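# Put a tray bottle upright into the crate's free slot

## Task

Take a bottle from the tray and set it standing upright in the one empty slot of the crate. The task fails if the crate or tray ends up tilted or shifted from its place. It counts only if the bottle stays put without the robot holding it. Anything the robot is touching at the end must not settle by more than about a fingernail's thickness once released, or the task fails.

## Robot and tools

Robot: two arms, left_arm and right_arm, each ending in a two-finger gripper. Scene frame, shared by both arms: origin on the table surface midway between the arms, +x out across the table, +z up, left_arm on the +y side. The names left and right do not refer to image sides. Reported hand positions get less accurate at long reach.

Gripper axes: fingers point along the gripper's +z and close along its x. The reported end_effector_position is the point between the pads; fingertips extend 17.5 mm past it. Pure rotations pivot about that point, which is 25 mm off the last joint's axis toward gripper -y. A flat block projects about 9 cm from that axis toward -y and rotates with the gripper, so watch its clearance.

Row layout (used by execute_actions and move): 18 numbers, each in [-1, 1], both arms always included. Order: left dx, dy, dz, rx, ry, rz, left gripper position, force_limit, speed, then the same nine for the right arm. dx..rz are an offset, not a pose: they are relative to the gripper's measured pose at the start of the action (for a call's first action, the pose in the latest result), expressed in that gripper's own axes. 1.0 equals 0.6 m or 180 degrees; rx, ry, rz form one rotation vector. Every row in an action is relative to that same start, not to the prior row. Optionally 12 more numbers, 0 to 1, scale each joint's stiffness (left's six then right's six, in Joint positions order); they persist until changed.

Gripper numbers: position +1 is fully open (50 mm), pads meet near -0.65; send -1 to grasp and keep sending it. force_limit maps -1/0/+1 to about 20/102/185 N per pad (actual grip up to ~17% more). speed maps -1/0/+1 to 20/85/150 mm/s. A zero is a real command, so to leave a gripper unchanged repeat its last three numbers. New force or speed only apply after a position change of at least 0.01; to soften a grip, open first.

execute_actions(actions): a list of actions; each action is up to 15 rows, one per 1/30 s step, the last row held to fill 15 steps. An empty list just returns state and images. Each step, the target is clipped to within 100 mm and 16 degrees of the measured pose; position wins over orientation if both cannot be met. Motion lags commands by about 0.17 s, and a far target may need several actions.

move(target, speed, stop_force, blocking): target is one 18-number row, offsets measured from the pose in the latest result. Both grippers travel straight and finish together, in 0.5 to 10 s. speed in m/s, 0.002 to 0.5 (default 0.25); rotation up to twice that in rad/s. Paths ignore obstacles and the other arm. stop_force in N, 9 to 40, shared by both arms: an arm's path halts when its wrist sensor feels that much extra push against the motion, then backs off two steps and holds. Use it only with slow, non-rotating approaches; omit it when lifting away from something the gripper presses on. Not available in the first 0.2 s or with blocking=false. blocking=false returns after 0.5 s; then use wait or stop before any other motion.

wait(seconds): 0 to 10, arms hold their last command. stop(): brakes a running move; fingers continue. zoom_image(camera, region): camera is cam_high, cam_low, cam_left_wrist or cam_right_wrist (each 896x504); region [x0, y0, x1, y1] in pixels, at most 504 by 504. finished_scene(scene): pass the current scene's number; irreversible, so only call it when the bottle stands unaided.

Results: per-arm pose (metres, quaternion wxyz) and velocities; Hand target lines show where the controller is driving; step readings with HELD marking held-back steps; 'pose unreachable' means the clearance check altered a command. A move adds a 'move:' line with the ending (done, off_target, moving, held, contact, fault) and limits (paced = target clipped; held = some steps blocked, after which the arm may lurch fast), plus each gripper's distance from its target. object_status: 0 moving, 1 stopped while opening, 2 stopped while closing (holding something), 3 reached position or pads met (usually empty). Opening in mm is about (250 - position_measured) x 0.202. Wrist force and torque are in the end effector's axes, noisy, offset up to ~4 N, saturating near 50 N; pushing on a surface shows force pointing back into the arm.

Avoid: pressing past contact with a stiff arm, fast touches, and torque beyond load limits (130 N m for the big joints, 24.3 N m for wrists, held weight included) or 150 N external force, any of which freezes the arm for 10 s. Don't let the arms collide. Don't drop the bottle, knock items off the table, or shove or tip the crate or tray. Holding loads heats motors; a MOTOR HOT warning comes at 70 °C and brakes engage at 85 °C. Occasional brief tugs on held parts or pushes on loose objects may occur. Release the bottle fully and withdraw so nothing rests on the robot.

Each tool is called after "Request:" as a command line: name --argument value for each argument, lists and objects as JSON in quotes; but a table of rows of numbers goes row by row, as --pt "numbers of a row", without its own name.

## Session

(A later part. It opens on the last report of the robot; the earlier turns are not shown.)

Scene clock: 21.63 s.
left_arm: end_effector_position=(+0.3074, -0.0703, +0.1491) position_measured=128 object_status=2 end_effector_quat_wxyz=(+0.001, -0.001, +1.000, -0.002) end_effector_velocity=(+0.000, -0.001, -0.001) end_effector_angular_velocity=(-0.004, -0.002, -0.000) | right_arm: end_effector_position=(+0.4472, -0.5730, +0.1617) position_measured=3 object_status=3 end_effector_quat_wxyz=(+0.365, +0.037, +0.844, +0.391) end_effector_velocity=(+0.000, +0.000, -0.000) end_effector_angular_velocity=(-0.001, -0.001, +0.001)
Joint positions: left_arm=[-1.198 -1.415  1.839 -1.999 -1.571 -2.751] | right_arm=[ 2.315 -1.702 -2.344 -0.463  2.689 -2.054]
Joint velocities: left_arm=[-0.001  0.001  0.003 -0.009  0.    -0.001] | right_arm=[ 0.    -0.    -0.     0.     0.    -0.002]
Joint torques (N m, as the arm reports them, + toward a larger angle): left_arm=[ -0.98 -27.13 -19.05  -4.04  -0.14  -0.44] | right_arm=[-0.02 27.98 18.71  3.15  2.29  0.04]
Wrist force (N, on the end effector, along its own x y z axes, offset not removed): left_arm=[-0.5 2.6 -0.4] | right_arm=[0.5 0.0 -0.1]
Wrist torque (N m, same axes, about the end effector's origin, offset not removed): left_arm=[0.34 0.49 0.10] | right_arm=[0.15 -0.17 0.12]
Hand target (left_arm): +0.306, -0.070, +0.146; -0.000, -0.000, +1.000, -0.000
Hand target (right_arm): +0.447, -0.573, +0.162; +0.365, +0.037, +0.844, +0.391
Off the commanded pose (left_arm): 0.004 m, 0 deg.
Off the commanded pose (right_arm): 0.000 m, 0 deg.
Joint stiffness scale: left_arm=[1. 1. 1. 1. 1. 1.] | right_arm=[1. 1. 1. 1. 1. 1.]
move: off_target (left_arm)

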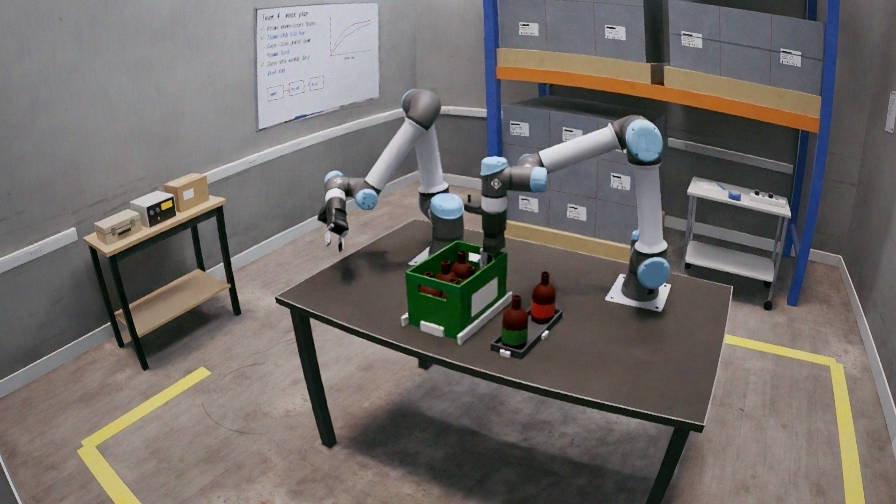

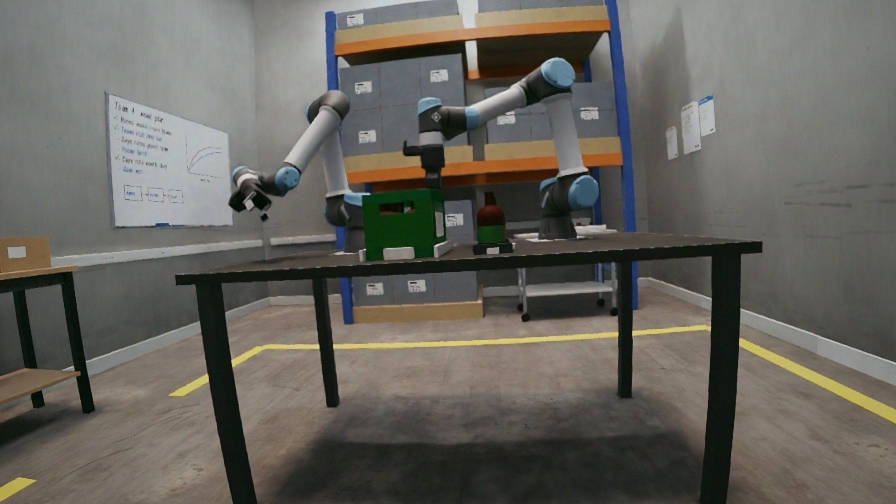

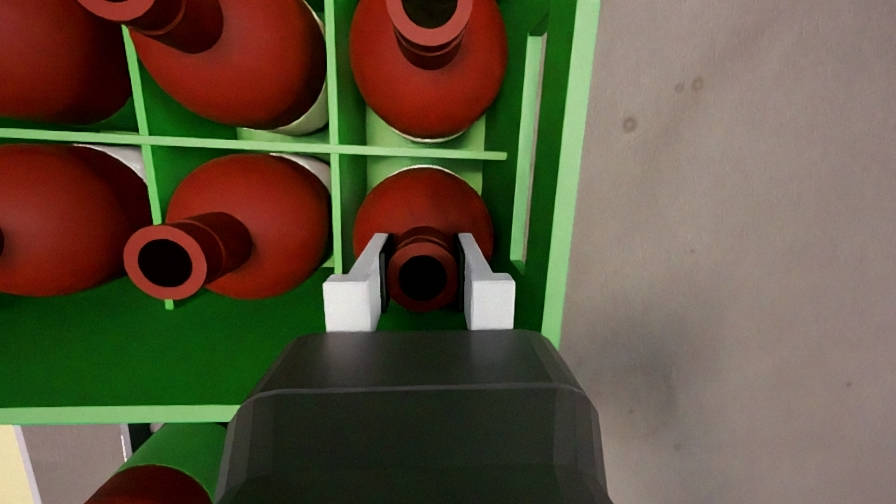

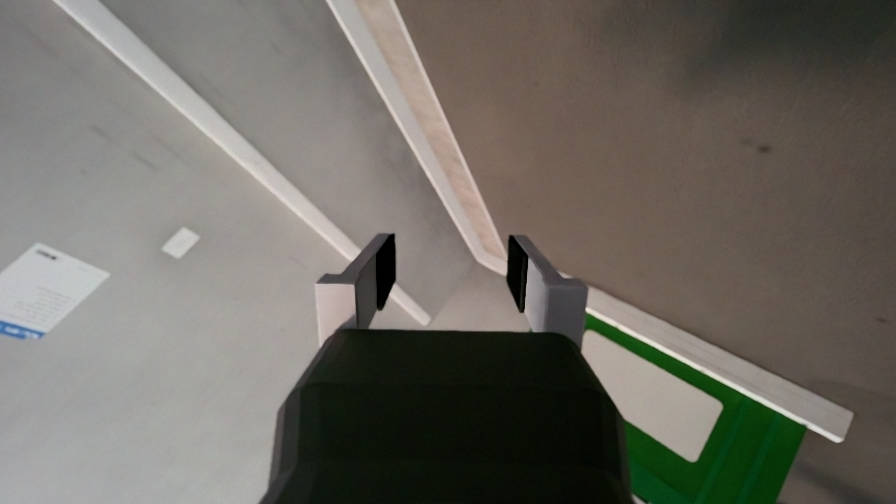

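Request:
move --target '[0,0,0,0,0,0,0.6,-0.5,0,0,0,0,0,0,0,1,0,0]'

Request:
finished_scene --scene 2

Scene clock: 23.97 s.
left_arm: end_effector_position=(+0.3074, -0.0705, +0.1491) position_measured=63 object_status=3 end_effector_quat_wxyz=(+0.001, -0.001, +1.000, -0.003) end_effector_velocity=(+0.001, +0.001, +0.001) end_effector_angular_velocity=(-0.001, -0.001, +0.001) | right_arm: end_effector_position=(+0.4472, -0.5730, +0.1617) position_measured=3 object_status=3 end_effector_quat_wxyz=(+0.365, +0.037, +0.844, +0.391) end_effector_velocity=(-0.001, +0.001, -0.001) end_effector_angular_velocity=(+0.003, +0.003, -0.000)
Joint positions: left_arm=[-1.198 -1.415  1.839 -2.    -1.571 -2.751] | right_arm=[ 2.315 -1.702 -2.344 -0.463  2.689 -2.054]
Joint velocities: left_arm=[ 0.002 -0.001 -0.    -0.     0.     0.001] | right_arm=[ 0.    -0.    -0.003 -0.001  0.     0.   ]
Joint torques (N m, as the arm reports them, + toward a larger angle): left_arm=[  1.14 -29.36 -22.35  -2.57   0.03  -0.18] | right_arm=[ 0.35 27.04 19.35  3.09  2.2  -0.12]
Wrist force (N, on the end effector, along its own x y z axes, offset not removed): left_arm=[-0.2 1.4 1.7] | right_arm=[1.1 -0.2 0.1]
Wrist torque (N m, same axes, about the end effector's origin, offset not removed): left_arm=[0.40 0.23 0.16] | right_arm=[0.15 -0.27 0.11]
Hand target (left_arm): +0.307, -0.070, +0.149; +0.001, -0.001, +1.000, -0.002
Hand target (right_arm): +0.447, -0.573, +0.162; +0.365, +0.037, +0.844, +0.391
Off the commanded pose (left_arm): 0.000 m, 0 deg.
Off the commanded pose (right_arm): 0.000 m, 0 deg.
Joint stiffness scale: left_arm=[1. 1. 1. 1. 1. 1.] | right_arm=[1. 1. 1. 1. 1. 1.]
move: done

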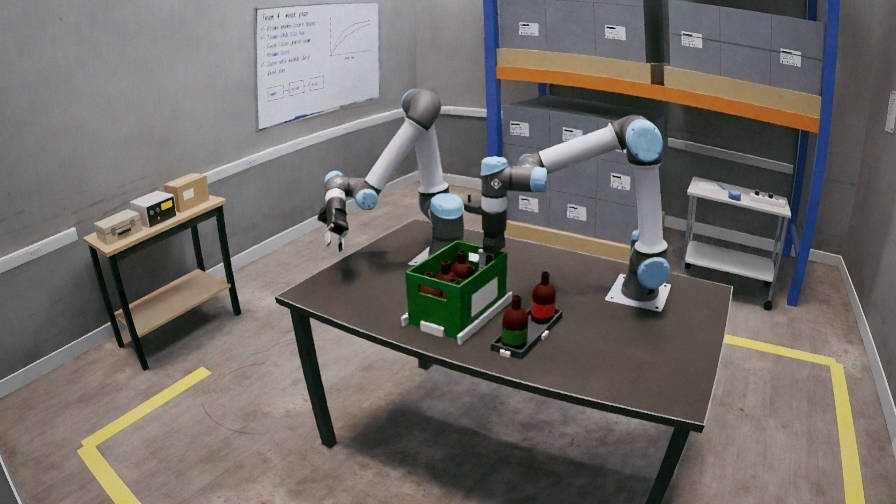

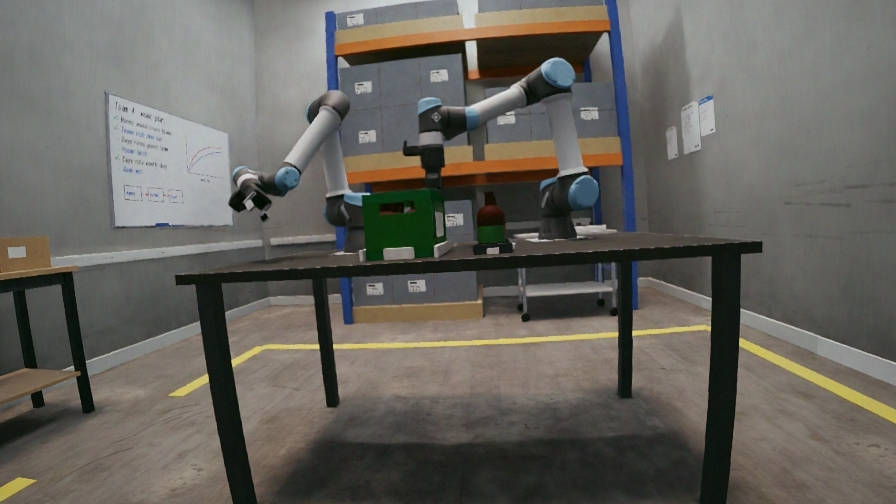

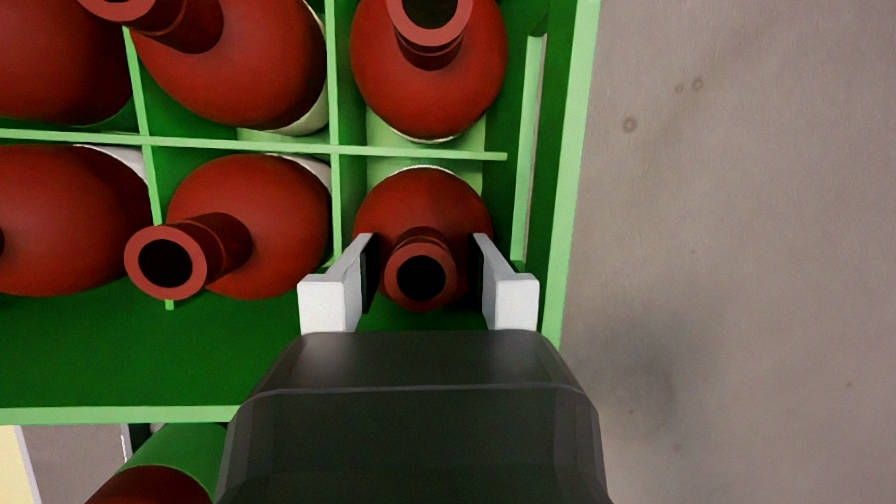

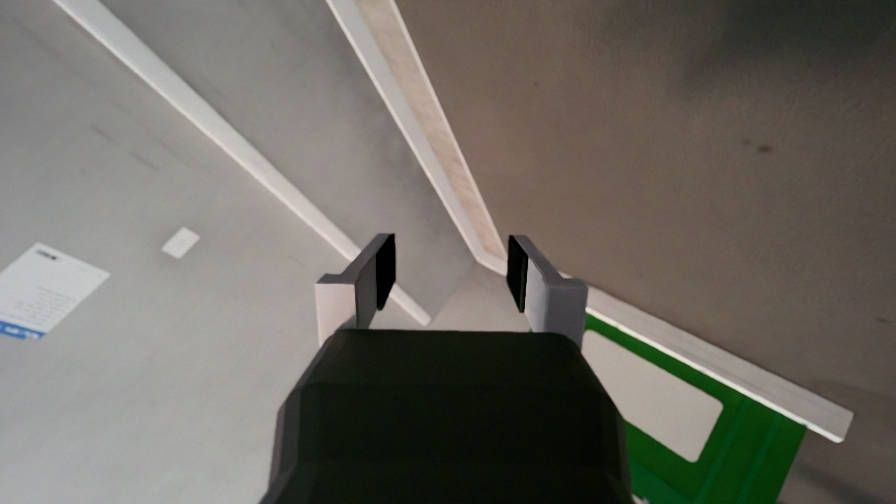

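The scene is finished: the task was done.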